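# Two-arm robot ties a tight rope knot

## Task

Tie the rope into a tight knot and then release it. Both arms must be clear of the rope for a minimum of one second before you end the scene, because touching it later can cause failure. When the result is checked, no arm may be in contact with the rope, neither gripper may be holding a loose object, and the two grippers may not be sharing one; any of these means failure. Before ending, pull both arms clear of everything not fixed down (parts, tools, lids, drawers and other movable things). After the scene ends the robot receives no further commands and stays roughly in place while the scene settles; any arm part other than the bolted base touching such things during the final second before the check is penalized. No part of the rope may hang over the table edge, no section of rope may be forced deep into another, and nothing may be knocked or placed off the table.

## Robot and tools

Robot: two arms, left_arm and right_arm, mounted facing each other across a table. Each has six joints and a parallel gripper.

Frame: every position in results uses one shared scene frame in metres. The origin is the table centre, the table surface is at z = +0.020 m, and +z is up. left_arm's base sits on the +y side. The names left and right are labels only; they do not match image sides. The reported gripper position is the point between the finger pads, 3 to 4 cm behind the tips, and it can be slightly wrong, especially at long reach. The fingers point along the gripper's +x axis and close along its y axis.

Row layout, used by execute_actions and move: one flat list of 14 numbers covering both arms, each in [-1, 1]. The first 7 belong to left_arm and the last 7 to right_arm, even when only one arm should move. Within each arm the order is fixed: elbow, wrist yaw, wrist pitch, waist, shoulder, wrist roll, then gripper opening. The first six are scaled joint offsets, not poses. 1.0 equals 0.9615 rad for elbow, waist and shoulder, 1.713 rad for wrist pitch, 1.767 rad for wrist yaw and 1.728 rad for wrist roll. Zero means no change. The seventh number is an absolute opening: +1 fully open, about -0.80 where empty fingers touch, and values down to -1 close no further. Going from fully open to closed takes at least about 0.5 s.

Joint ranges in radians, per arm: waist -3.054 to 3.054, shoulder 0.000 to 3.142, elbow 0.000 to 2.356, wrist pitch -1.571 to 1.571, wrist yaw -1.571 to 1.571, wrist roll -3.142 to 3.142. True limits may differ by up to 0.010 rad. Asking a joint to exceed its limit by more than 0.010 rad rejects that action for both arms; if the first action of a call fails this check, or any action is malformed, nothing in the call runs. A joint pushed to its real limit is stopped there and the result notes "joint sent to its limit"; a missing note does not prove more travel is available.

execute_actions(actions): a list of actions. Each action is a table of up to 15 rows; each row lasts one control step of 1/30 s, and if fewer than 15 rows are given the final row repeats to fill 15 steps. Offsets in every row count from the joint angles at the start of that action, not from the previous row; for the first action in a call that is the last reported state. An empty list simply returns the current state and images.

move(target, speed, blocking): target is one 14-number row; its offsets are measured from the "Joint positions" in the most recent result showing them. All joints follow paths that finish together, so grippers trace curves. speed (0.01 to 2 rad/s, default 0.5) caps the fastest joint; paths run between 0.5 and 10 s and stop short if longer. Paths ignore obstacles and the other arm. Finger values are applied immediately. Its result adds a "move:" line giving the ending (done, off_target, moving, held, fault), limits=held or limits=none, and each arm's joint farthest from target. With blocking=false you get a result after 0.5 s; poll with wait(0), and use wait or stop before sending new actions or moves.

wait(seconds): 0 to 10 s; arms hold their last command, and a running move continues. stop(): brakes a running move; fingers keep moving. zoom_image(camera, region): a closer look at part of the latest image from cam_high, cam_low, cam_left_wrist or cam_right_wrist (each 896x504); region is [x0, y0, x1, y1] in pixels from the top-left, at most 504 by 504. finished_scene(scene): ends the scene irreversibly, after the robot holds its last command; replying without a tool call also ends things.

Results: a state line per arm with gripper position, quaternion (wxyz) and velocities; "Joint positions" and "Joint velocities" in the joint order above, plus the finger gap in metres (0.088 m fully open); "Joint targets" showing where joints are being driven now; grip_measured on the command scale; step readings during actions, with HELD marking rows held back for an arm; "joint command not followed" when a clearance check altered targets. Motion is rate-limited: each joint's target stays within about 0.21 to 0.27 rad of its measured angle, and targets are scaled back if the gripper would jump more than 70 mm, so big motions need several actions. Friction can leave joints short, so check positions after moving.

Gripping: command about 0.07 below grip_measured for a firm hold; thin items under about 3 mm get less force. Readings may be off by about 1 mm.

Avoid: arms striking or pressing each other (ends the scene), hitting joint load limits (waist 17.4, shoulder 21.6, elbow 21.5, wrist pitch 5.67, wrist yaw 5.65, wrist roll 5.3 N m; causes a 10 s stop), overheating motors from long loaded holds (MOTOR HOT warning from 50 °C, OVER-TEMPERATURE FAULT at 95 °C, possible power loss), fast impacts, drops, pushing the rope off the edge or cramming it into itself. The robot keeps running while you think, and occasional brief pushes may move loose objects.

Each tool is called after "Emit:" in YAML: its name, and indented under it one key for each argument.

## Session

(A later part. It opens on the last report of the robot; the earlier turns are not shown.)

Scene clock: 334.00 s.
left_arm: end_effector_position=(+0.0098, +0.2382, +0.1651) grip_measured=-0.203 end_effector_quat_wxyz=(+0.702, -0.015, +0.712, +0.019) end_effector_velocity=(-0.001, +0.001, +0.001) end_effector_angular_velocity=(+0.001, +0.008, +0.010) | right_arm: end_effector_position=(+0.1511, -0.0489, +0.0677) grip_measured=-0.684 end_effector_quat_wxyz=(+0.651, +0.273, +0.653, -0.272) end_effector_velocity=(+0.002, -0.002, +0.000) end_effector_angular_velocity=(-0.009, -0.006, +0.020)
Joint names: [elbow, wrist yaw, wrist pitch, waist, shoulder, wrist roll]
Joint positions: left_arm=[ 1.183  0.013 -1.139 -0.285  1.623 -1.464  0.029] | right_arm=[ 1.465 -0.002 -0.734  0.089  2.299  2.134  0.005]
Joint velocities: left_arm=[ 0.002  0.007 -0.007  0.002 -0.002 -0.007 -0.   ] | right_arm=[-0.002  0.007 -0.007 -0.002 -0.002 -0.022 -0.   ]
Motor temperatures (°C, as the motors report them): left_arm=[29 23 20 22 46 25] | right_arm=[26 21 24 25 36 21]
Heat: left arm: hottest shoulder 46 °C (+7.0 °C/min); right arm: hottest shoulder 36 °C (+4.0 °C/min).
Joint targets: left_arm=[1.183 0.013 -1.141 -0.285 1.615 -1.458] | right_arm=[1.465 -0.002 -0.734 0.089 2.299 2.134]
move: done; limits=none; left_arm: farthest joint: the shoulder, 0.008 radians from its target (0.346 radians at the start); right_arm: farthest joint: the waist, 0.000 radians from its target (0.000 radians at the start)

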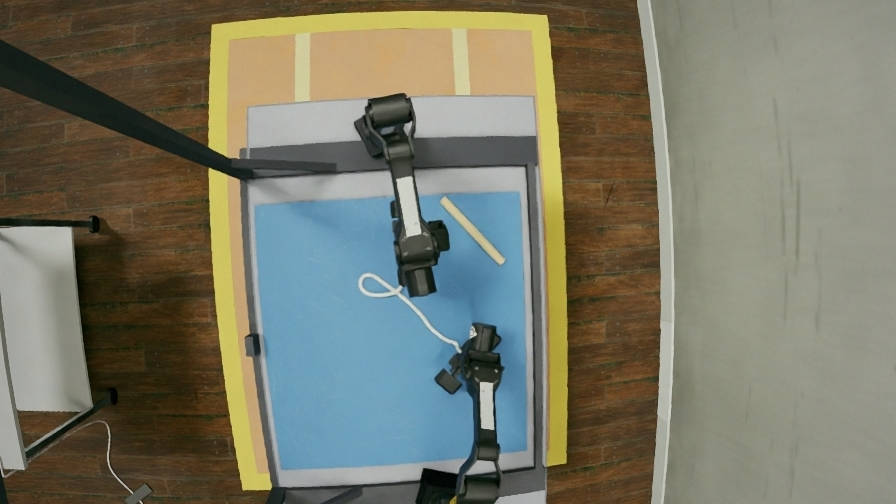

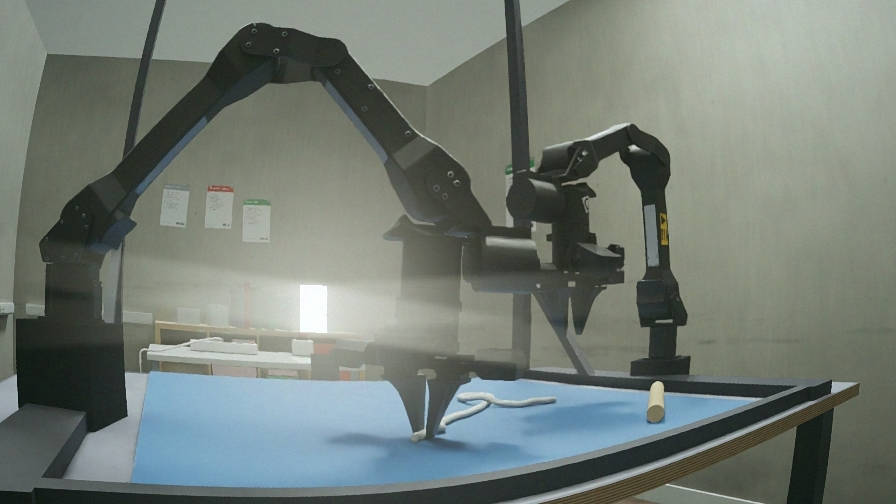

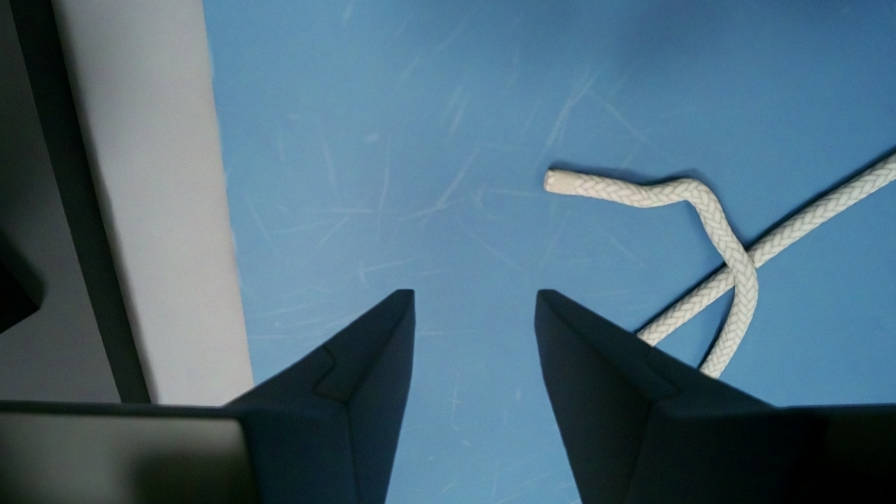

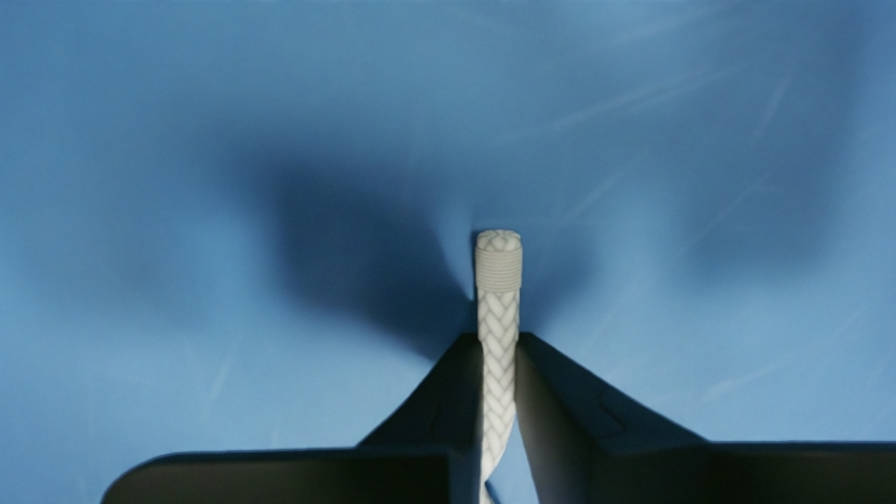

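Emit:
move:
  target: [0,0,0.198,0,0.362,0.935,0.0, 0,0,0,0,0,0,-0.72]
  speed: 0.9

Emit:
move:
  target: [0,0,0,0,0,0,-0.72, 0,0,0,0,0,0,-0.72]

Scene clock: 360.97 s.
left_arm: end_effector_position=(+0.0183, +0.1837, +0.0667) grip_measured=-0.003 end_effector_quat_wxyz=(+0.497, +0.496, +0.509, -0.499) end_effector_velocity=(+0.004, +0.003, -0.001) end_effector_angular_velocity=(+0.016, -0.020, +0.010) | right_arm: end_effector_position=(+0.1511, -0.0489, +0.0677) grip_measured=-0.684 end_effector_quat_wxyz=(+0.651, +0.273, +0.653, -0.272) end_effector_velocity=(+0.001, -0.004, -0.001) end_effector_angular_velocity=(-0.014, -0.004, +0.005)
Joint names: [elbow, wrist yaw, wrist pitch, waist, shoulder, wrist roll]
Joint positions: left_arm=[ 1.183  0.013 -0.805 -0.285  1.96   0.144  0.039] | right_arm=[ 1.465 -0.002 -0.734  0.089  2.299  2.134  0.005]
Joint velocities: left_arm=[-0.002 -0.022 -0.007  0.002  0.002 -0.007 -0.   ] | right_arm=[-0.007  0.007 -0.007 -0.002 -0.002 -0.007 -0.   ]
Motor temperatures (°C, as the motors report them): left_arm=[30 23 20 22 41 25] | right_arm=[26 21 24 25 37 21]
Heat: left arm: hottest shoulder 41 °C (-3.0 °C/min); right arm: hottest shoulder 37 °C (+3.0 °C/min).
Joint targets: left_arm=[1.183 0.013 -0.800 -0.285 1.971 0.151] | right_arm=[1.465 -0.002 -0.734 0.089 2.299 2.134]
move: off_target (left_arm); limits=none; left_arm: farthest joint: the shoulder, 0.011 radians from its target (0.348 radians at the start); right_arm: farthest joint: the waist, 0.000 radians from its target (0.000 radians at the start)

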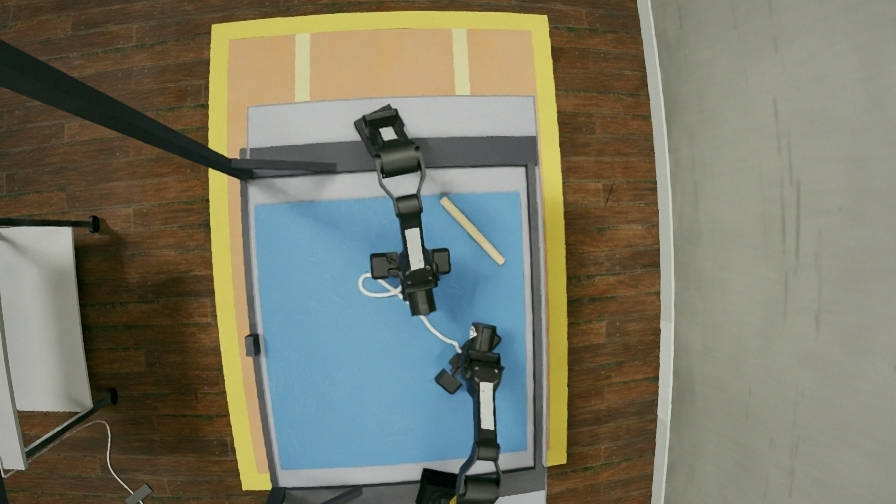

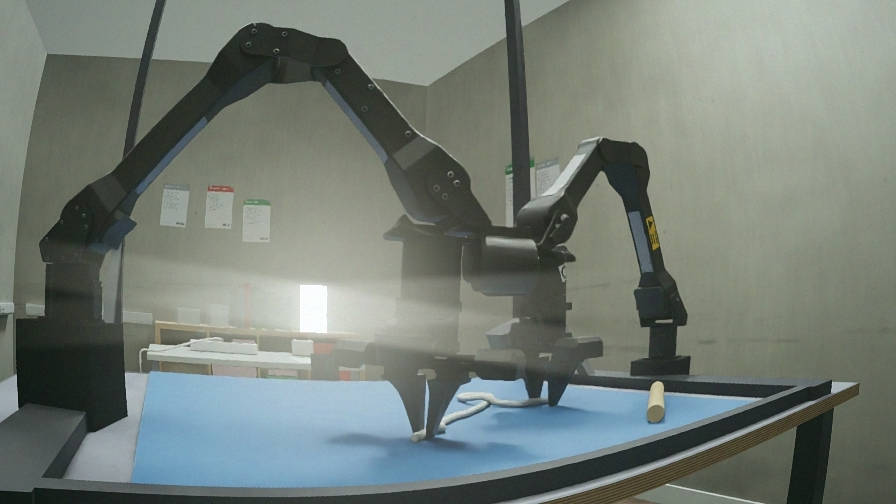

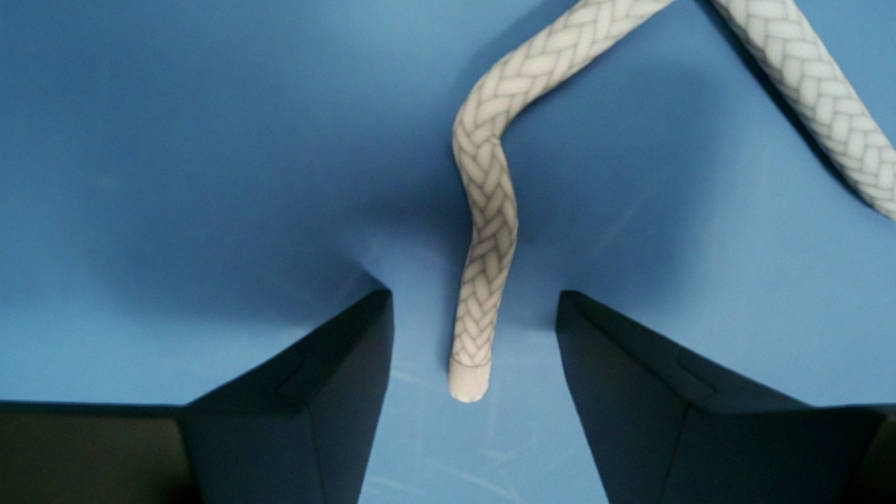

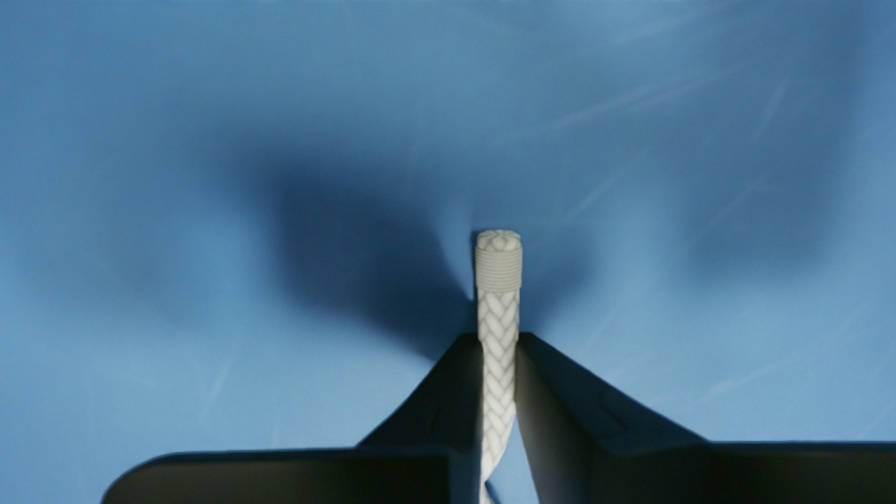

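Scene clock: 361.50 s.
left_arm: end_effector_position=(+0.0183, +0.1837, +0.0667) grip_measured=-0.675 end_effector_quat_wxyz=(+0.497, +0.496, +0.509, -0.499) end_effector_velocity=(-0.001, -0.001, +0.000) end_effector_angular_velocity=(-0.006, -0.008, -0.000) | right_arm: end_effector_position=(+0.1511, -0.0489, +0.0677) grip_measured=-0.684 end_effector_quat_wxyz=(+0.651, +0.273, +0.653, -0.272) end_effector_velocity=(-0.001, -0.002, +0.000) end_effector_angular_velocity=(-0.005, +0.009, +0.005)
Joint names: [elbow, wrist yaw, wrist pitch, waist, shoulder, wrist roll]
Joint positions: left_arm=[ 1.183  0.013 -0.805 -0.285  1.96   0.144  0.006] | right_arm=[ 1.465 -0.002 -0.734  0.089  2.299  2.134  0.005]
Joint velocities: left_arm=[-0.002 -0.007  0.007 -0.007 -0.002 -0.007 -0.   ] | right_arm=[-0.002 -0.007 -0.007 -0.002 -0.002 -0.007 -0.   ]
Motor temperatures (°C, as the motors report them): left_arm=[30 23 20 22 41 25] | right_arm=[26 21 24 25 37 21]
Heat: left arm: hottest shoulder 41 °C (-3.0 °C/min); right arm: hottest shoulder 37 °C (+3.0 °C/min).
Joint targets: left_arm=[1.183 0.013 -0.805 -0.285 1.960 0.144] | right_arm=[1.465 -0.002 -0.734 0.089 2.299 2.134]
move: done; limits=none; left_arm: farthest joint: the waist, 0.000 radians from its target (0.000 radians at the start); right_arm: farthest joint: the waist, 0.000 radians from its target (0.000 radians at the start)

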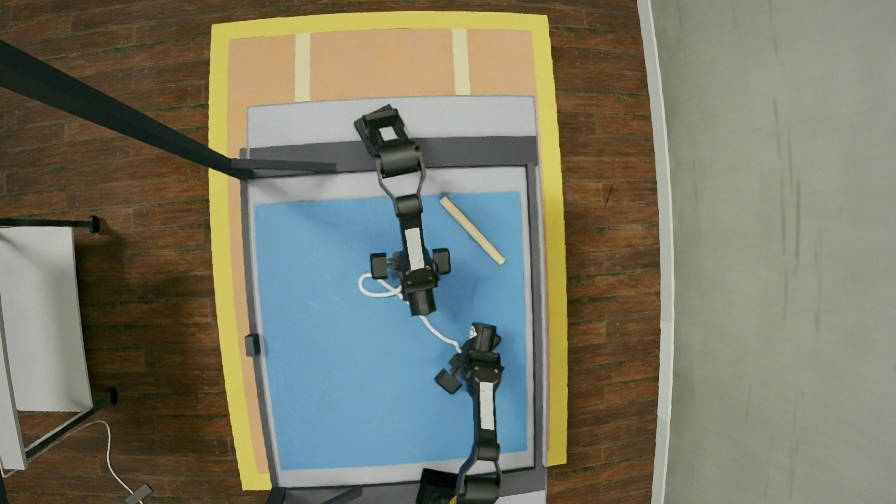

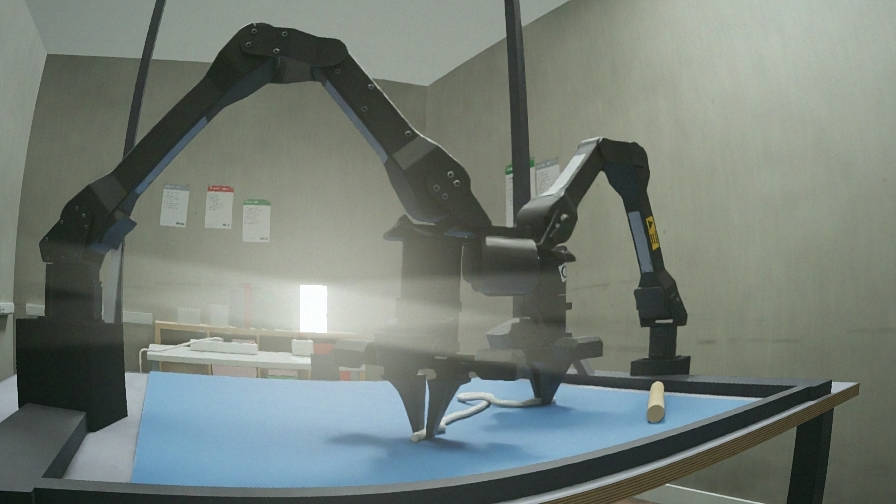

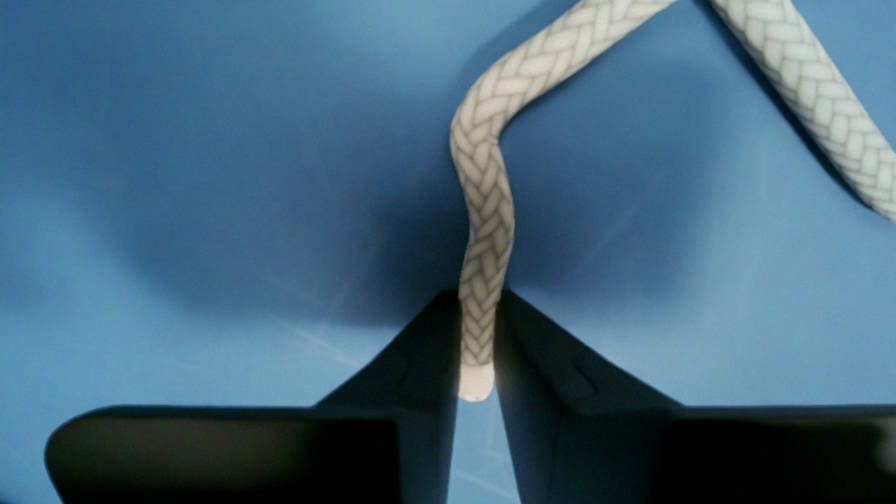

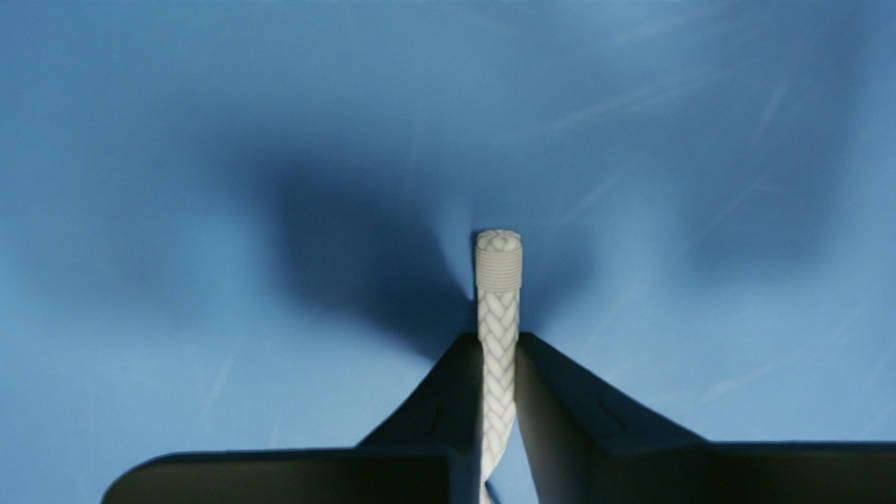

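Emit:
move:
  target: [0.027,0,0,-0.144,0.012,-0.578,-0.72, 0,0,0,0,0,0,-0.72]
  speed: 0.6

Emit:
move:
  target: [0,0,0,0,0,0,-0.25, 0,0,0,0,0,0,-0.72]

Emit:
move:
  target: [0,0,-0.1,0,-0.18,0,-0.25, 0,0,0,0,0,0,-0.72]
  speed: 0.6

Scene clock: 374.07 s.
left_arm: end_effector_position=(-0.0260, +0.1753, +0.0690) grip_measured=-0.675 end_effector_quat_wxyz=(+0.660, +0.242, +0.668, -0.245) end_effector_velocity=(-0.000, +0.002, +0.000) end_effector_angular_velocity=(+0.007, +0.007, +0.010) | right_arm: end_effector_position=(+0.1511, -0.0489, +0.0677) grip_measured=-0.684 end_effector_quat_wxyz=(+0.651, +0.273, +0.653, -0.272) end_effector_velocity=(-0.003, -0.002, +0.000) end_effector_angular_velocity=(-0.005, +0.009, +0.024)
Joint names: [elbow, wrist yaw, wrist pitch, waist, shoulder, wrist roll]
Joint positions: left_arm=[ 1.198  0.011 -0.805 -0.419  1.963 -0.848  0.006] | right_arm=[ 1.465 -0.002 -0.734  0.089  2.299  2.134  0.005]
Joint velocities: left_arm=[-0.002  0.007 -0.007  0.002 -0.002 -0.007 -0.   ] | right_arm=[-0.002 -0.007 -0.007  0.002 -0.002 -0.022 -0.   ]
Motor temperatures (°C, as the motors report them): left_arm=[30 23 20 22 41 25] | right_arm=[26 21 24 25 37 21]
Heat: left arm: hottest shoulder 41 °C (-6.1 °C/min); right arm: hottest shoulder 37 °C (+2.0 °C/min).
Joint targets: left_arm=[1.209 0.013 -0.805 -0.423 1.972 -0.854] | right_arm=[1.465 -0.002 -0.734 0.089 2.299 2.134]
move: off_target (left_arm); limits=none; left_arm: farthest joint: the elbow, 0.011 radians from its target (0.026 radians at the start); right_arm: farthest joint: the waist, 0.000 radians from its target (0.000 radians at the start)

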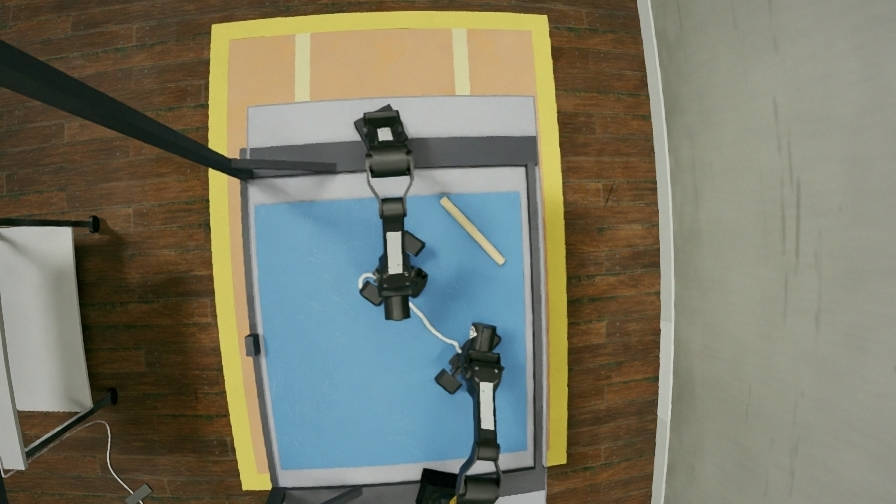

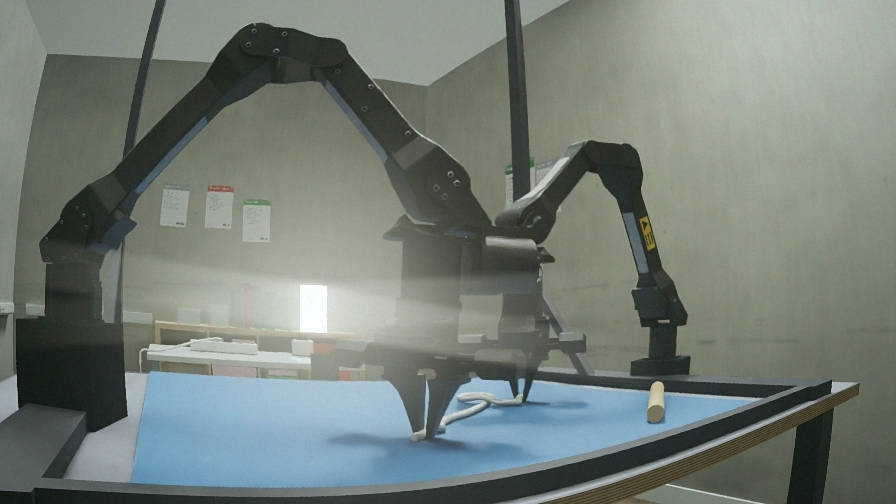

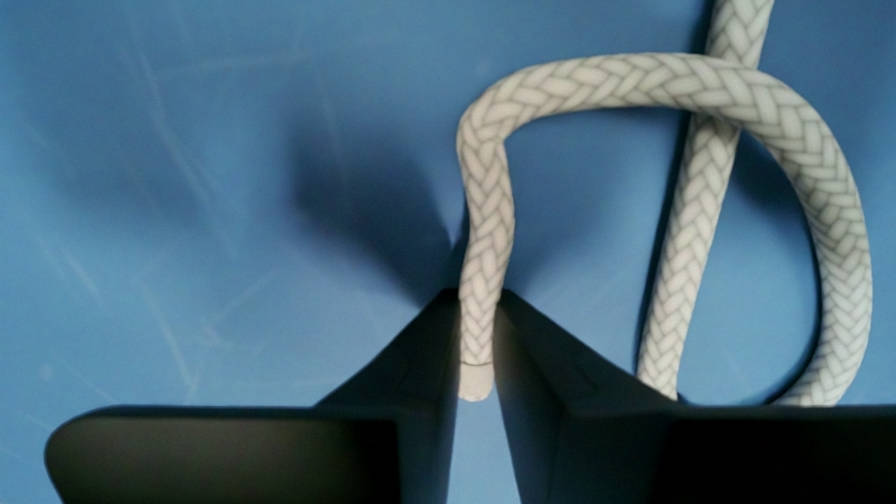

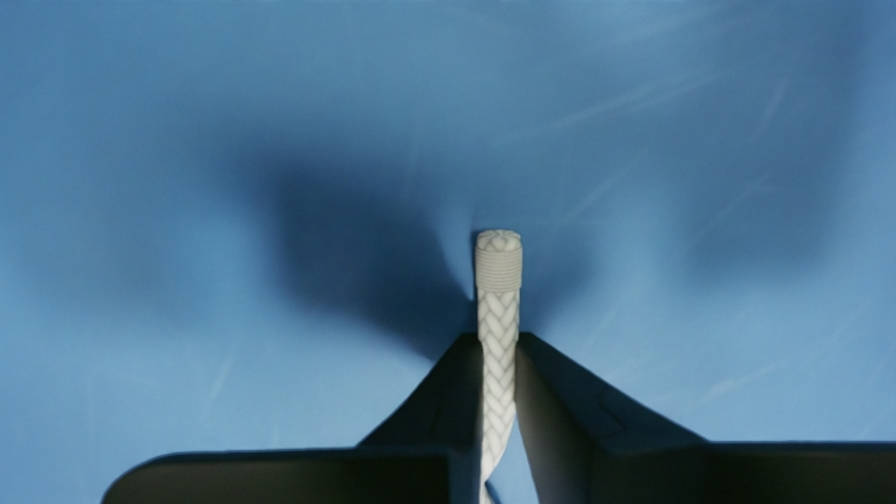

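Scene clock: 374.70 s.
left_arm: end_effector_position=(-0.0260, +0.1753, +0.0690) grip_measured=-0.255 end_effector_quat_wxyz=(+0.660, +0.242, +0.668, -0.245) end_effector_velocity=(+0.002, +0.008, -0.002) end_effector_angular_velocity=(+0.032, -0.007, -0.005) | right_arm: end_effector_position=(+0.1511, -0.0489, +0.0677) grip_measured=-0.684 end_effector_quat_wxyz=(+0.651, +0.273, +0.653, -0.272) end_effector_velocity=(+0.001, -0.004, -0.001) end_effector_angular_velocity=(-0.010, +0.010, +0.000)
Joint names: [elbow, wrist yaw, wrist pitch, waist, shoulder, wrist roll]
Joint positions: left_arm=[ 1.198  0.011 -0.805 -0.419  1.963 -0.848  0.027] | right_arm=[ 1.465 -0.002 -0.734  0.089  2.299  2.134  0.005]
Joint velocities: left_arm=[-0.007 -0.007 -0.022  0.002  0.002  0.007  0.001] | right_arm=[-0.007 -0.007 -0.007 -0.007 -0.002 -0.007 -0.   ]
Motor temperatures (°C, as the motors report them): left_arm=[30 23 20 22 41 25] | right_arm=[26 21 24 25 37 21]
Heat: left arm: hottest shoulder 41 °C (-6.0 °C/min); right arm: hottest shoulder 37 °C (+2.0 °C/min).
Joint targets: left_arm=[1.198 0.011 -0.805 -0.419 1.963 -0.848] | right_arm=[1.465 -0.002 -0.734 0.089 2.299 2.134]
move: done; limits=none; left_arm: farthest joint: the waist, 0.000 radians from its target (0.000 radians at the start); right_arm: farthest joint: the waist, 0.000 radians from its target (0.000 radians at the start)

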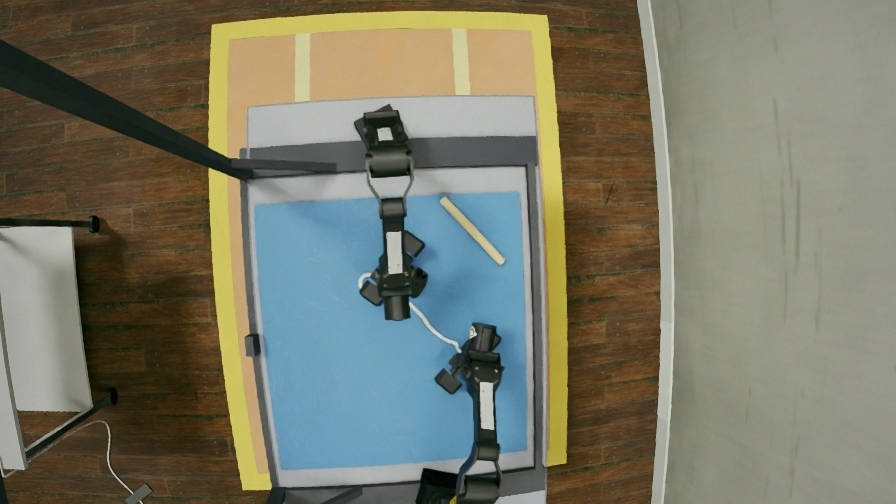

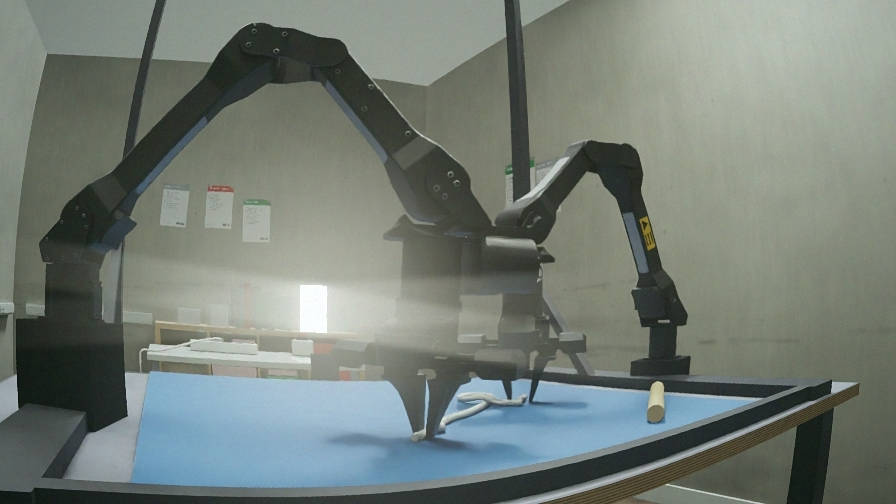

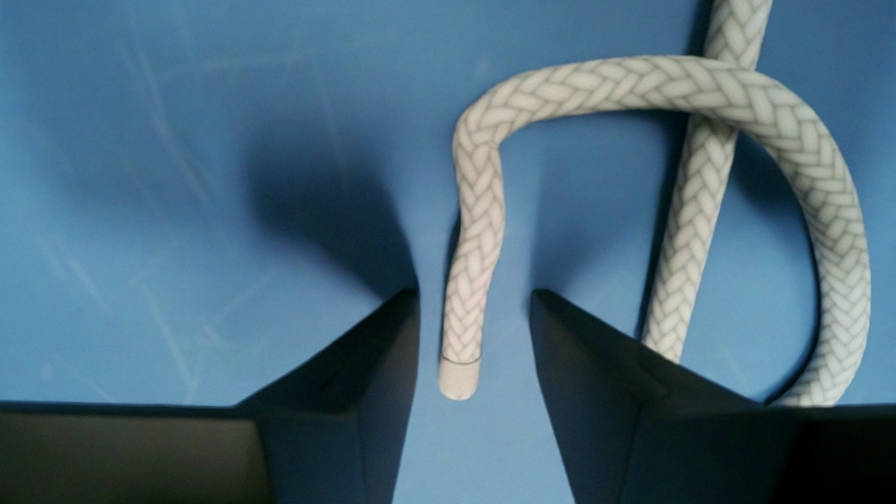

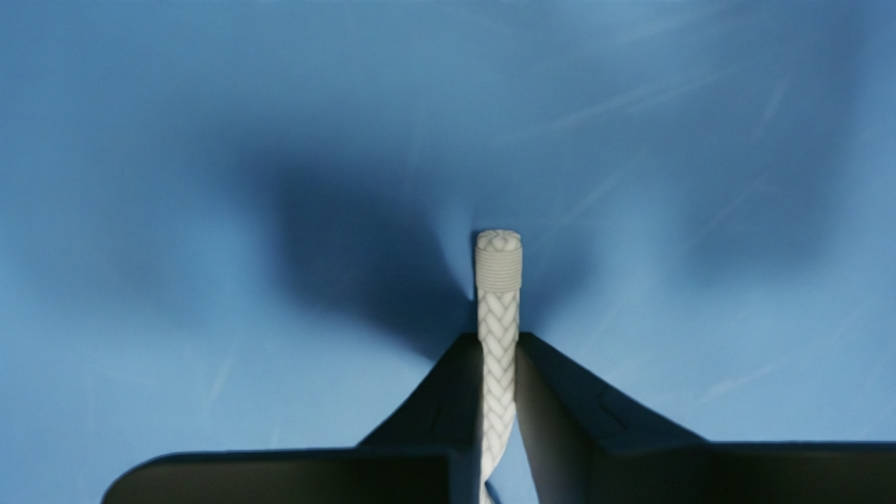

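Scene clock: 375.70 s.
left_arm: end_effector_position=(-0.0265, +0.1998, +0.1193) grip_measured=-0.253 end_effector_quat_wxyz=(+0.660, +0.243, +0.668, -0.243) end_effector_velocity=(+0.002, +0.001, +0.001) end_effector_angular_velocity=(+0.003, -0.007, +0.010) | right_arm: end_effector_position=(+0.1511, -0.0489, +0.0677) grip_measured=-0.684 end_effector_quat_wxyz=(+0.651, +0.273, +0.653, -0.272) end_effector_velocity=(-0.002, +0.003, +0.001) end_effector_angular_velocity=(+0.017, +0.019, +0.005)
Joint names: [elbow, wrist yaw, wrist pitch, waist, shoulder, wrist roll]
Joint positions: left_arm=[ 1.198  0.011 -0.973 -0.419  1.8   -0.848  0.027] | right_arm=[ 1.465 -0.002 -0.734  0.089  2.299  2.134  0.005]
Joint velocities: left_arm=[ 0.002 -0.007 -0.007  0.002 -0.002 -0.007 -0.   ] | right_arm=[ 0.002 -0.022  0.007 -0.002 -0.002 -0.007  0.   ]
Motor temperatures (°C, as the motors report them): left_arm=[30 23 20 22 41 25] | right_arm=[26 21 24 25 37 21]
Heat: left arm: hottest shoulder 41 °C (-6.0 °C/min); right arm: hottest shoulder 37 °C (+2.0 °C/min).
Joint targets: left_arm=[1.198 0.011 -0.976 -0.419 1.790 -0.848] | right_arm=[1.465 -0.002 -0.734 0.089 2.299 2.134]
move: done; limits=none; left_arm: farthest joint: the shoulder, 0.010 radians from its target (0.173 radians at the start); right_arm: farthest joint: the waist, 0.000 radians from its target (0.000 radians at the start)

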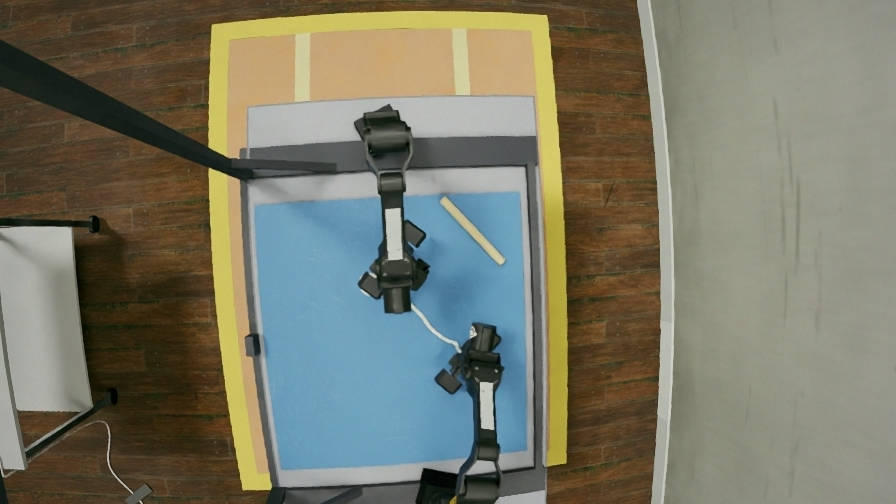

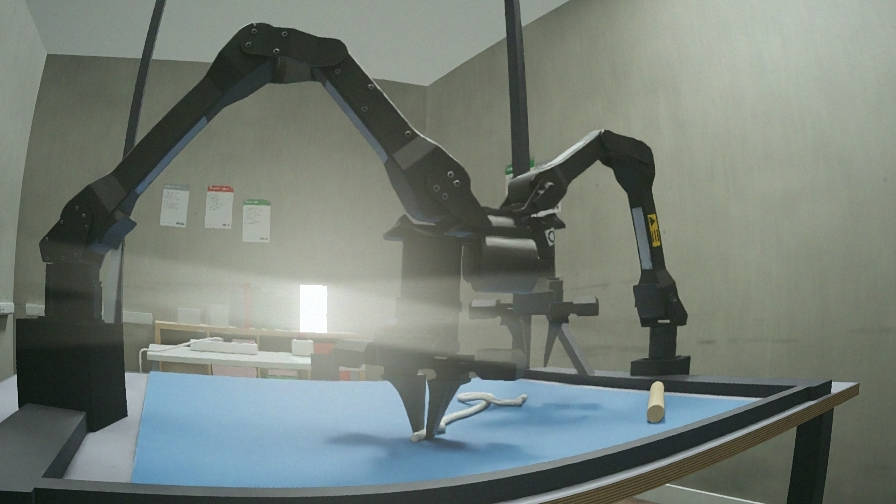

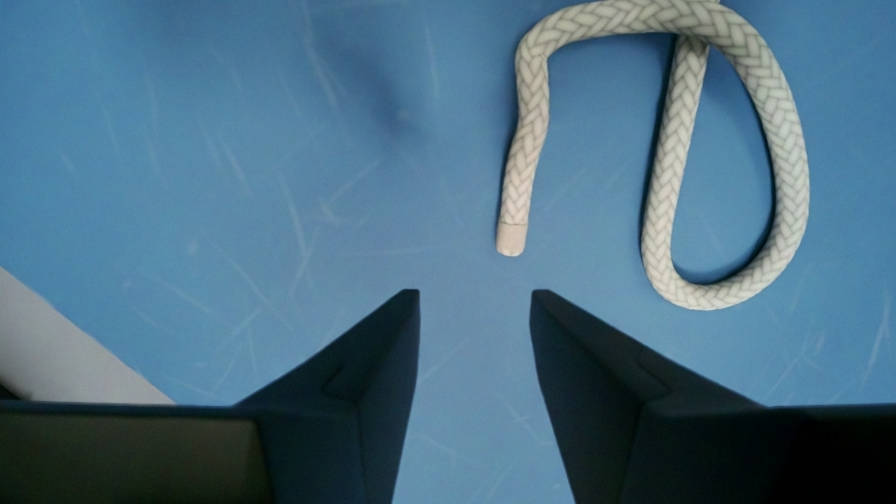

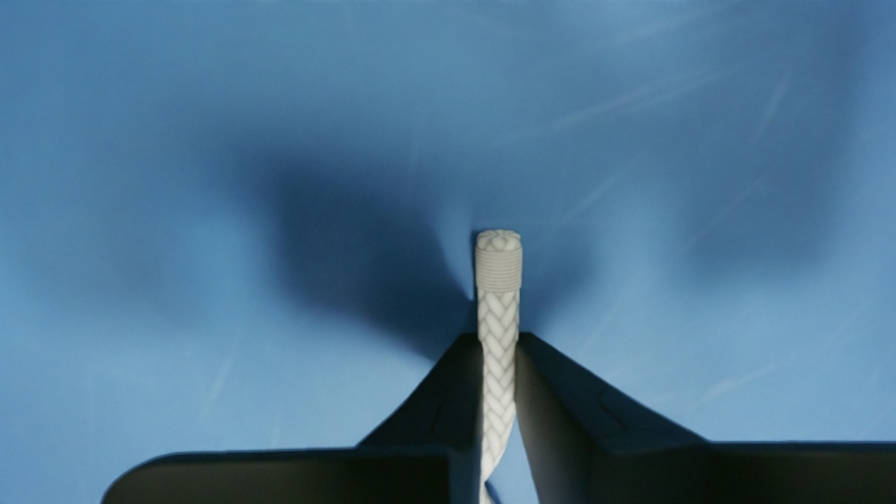

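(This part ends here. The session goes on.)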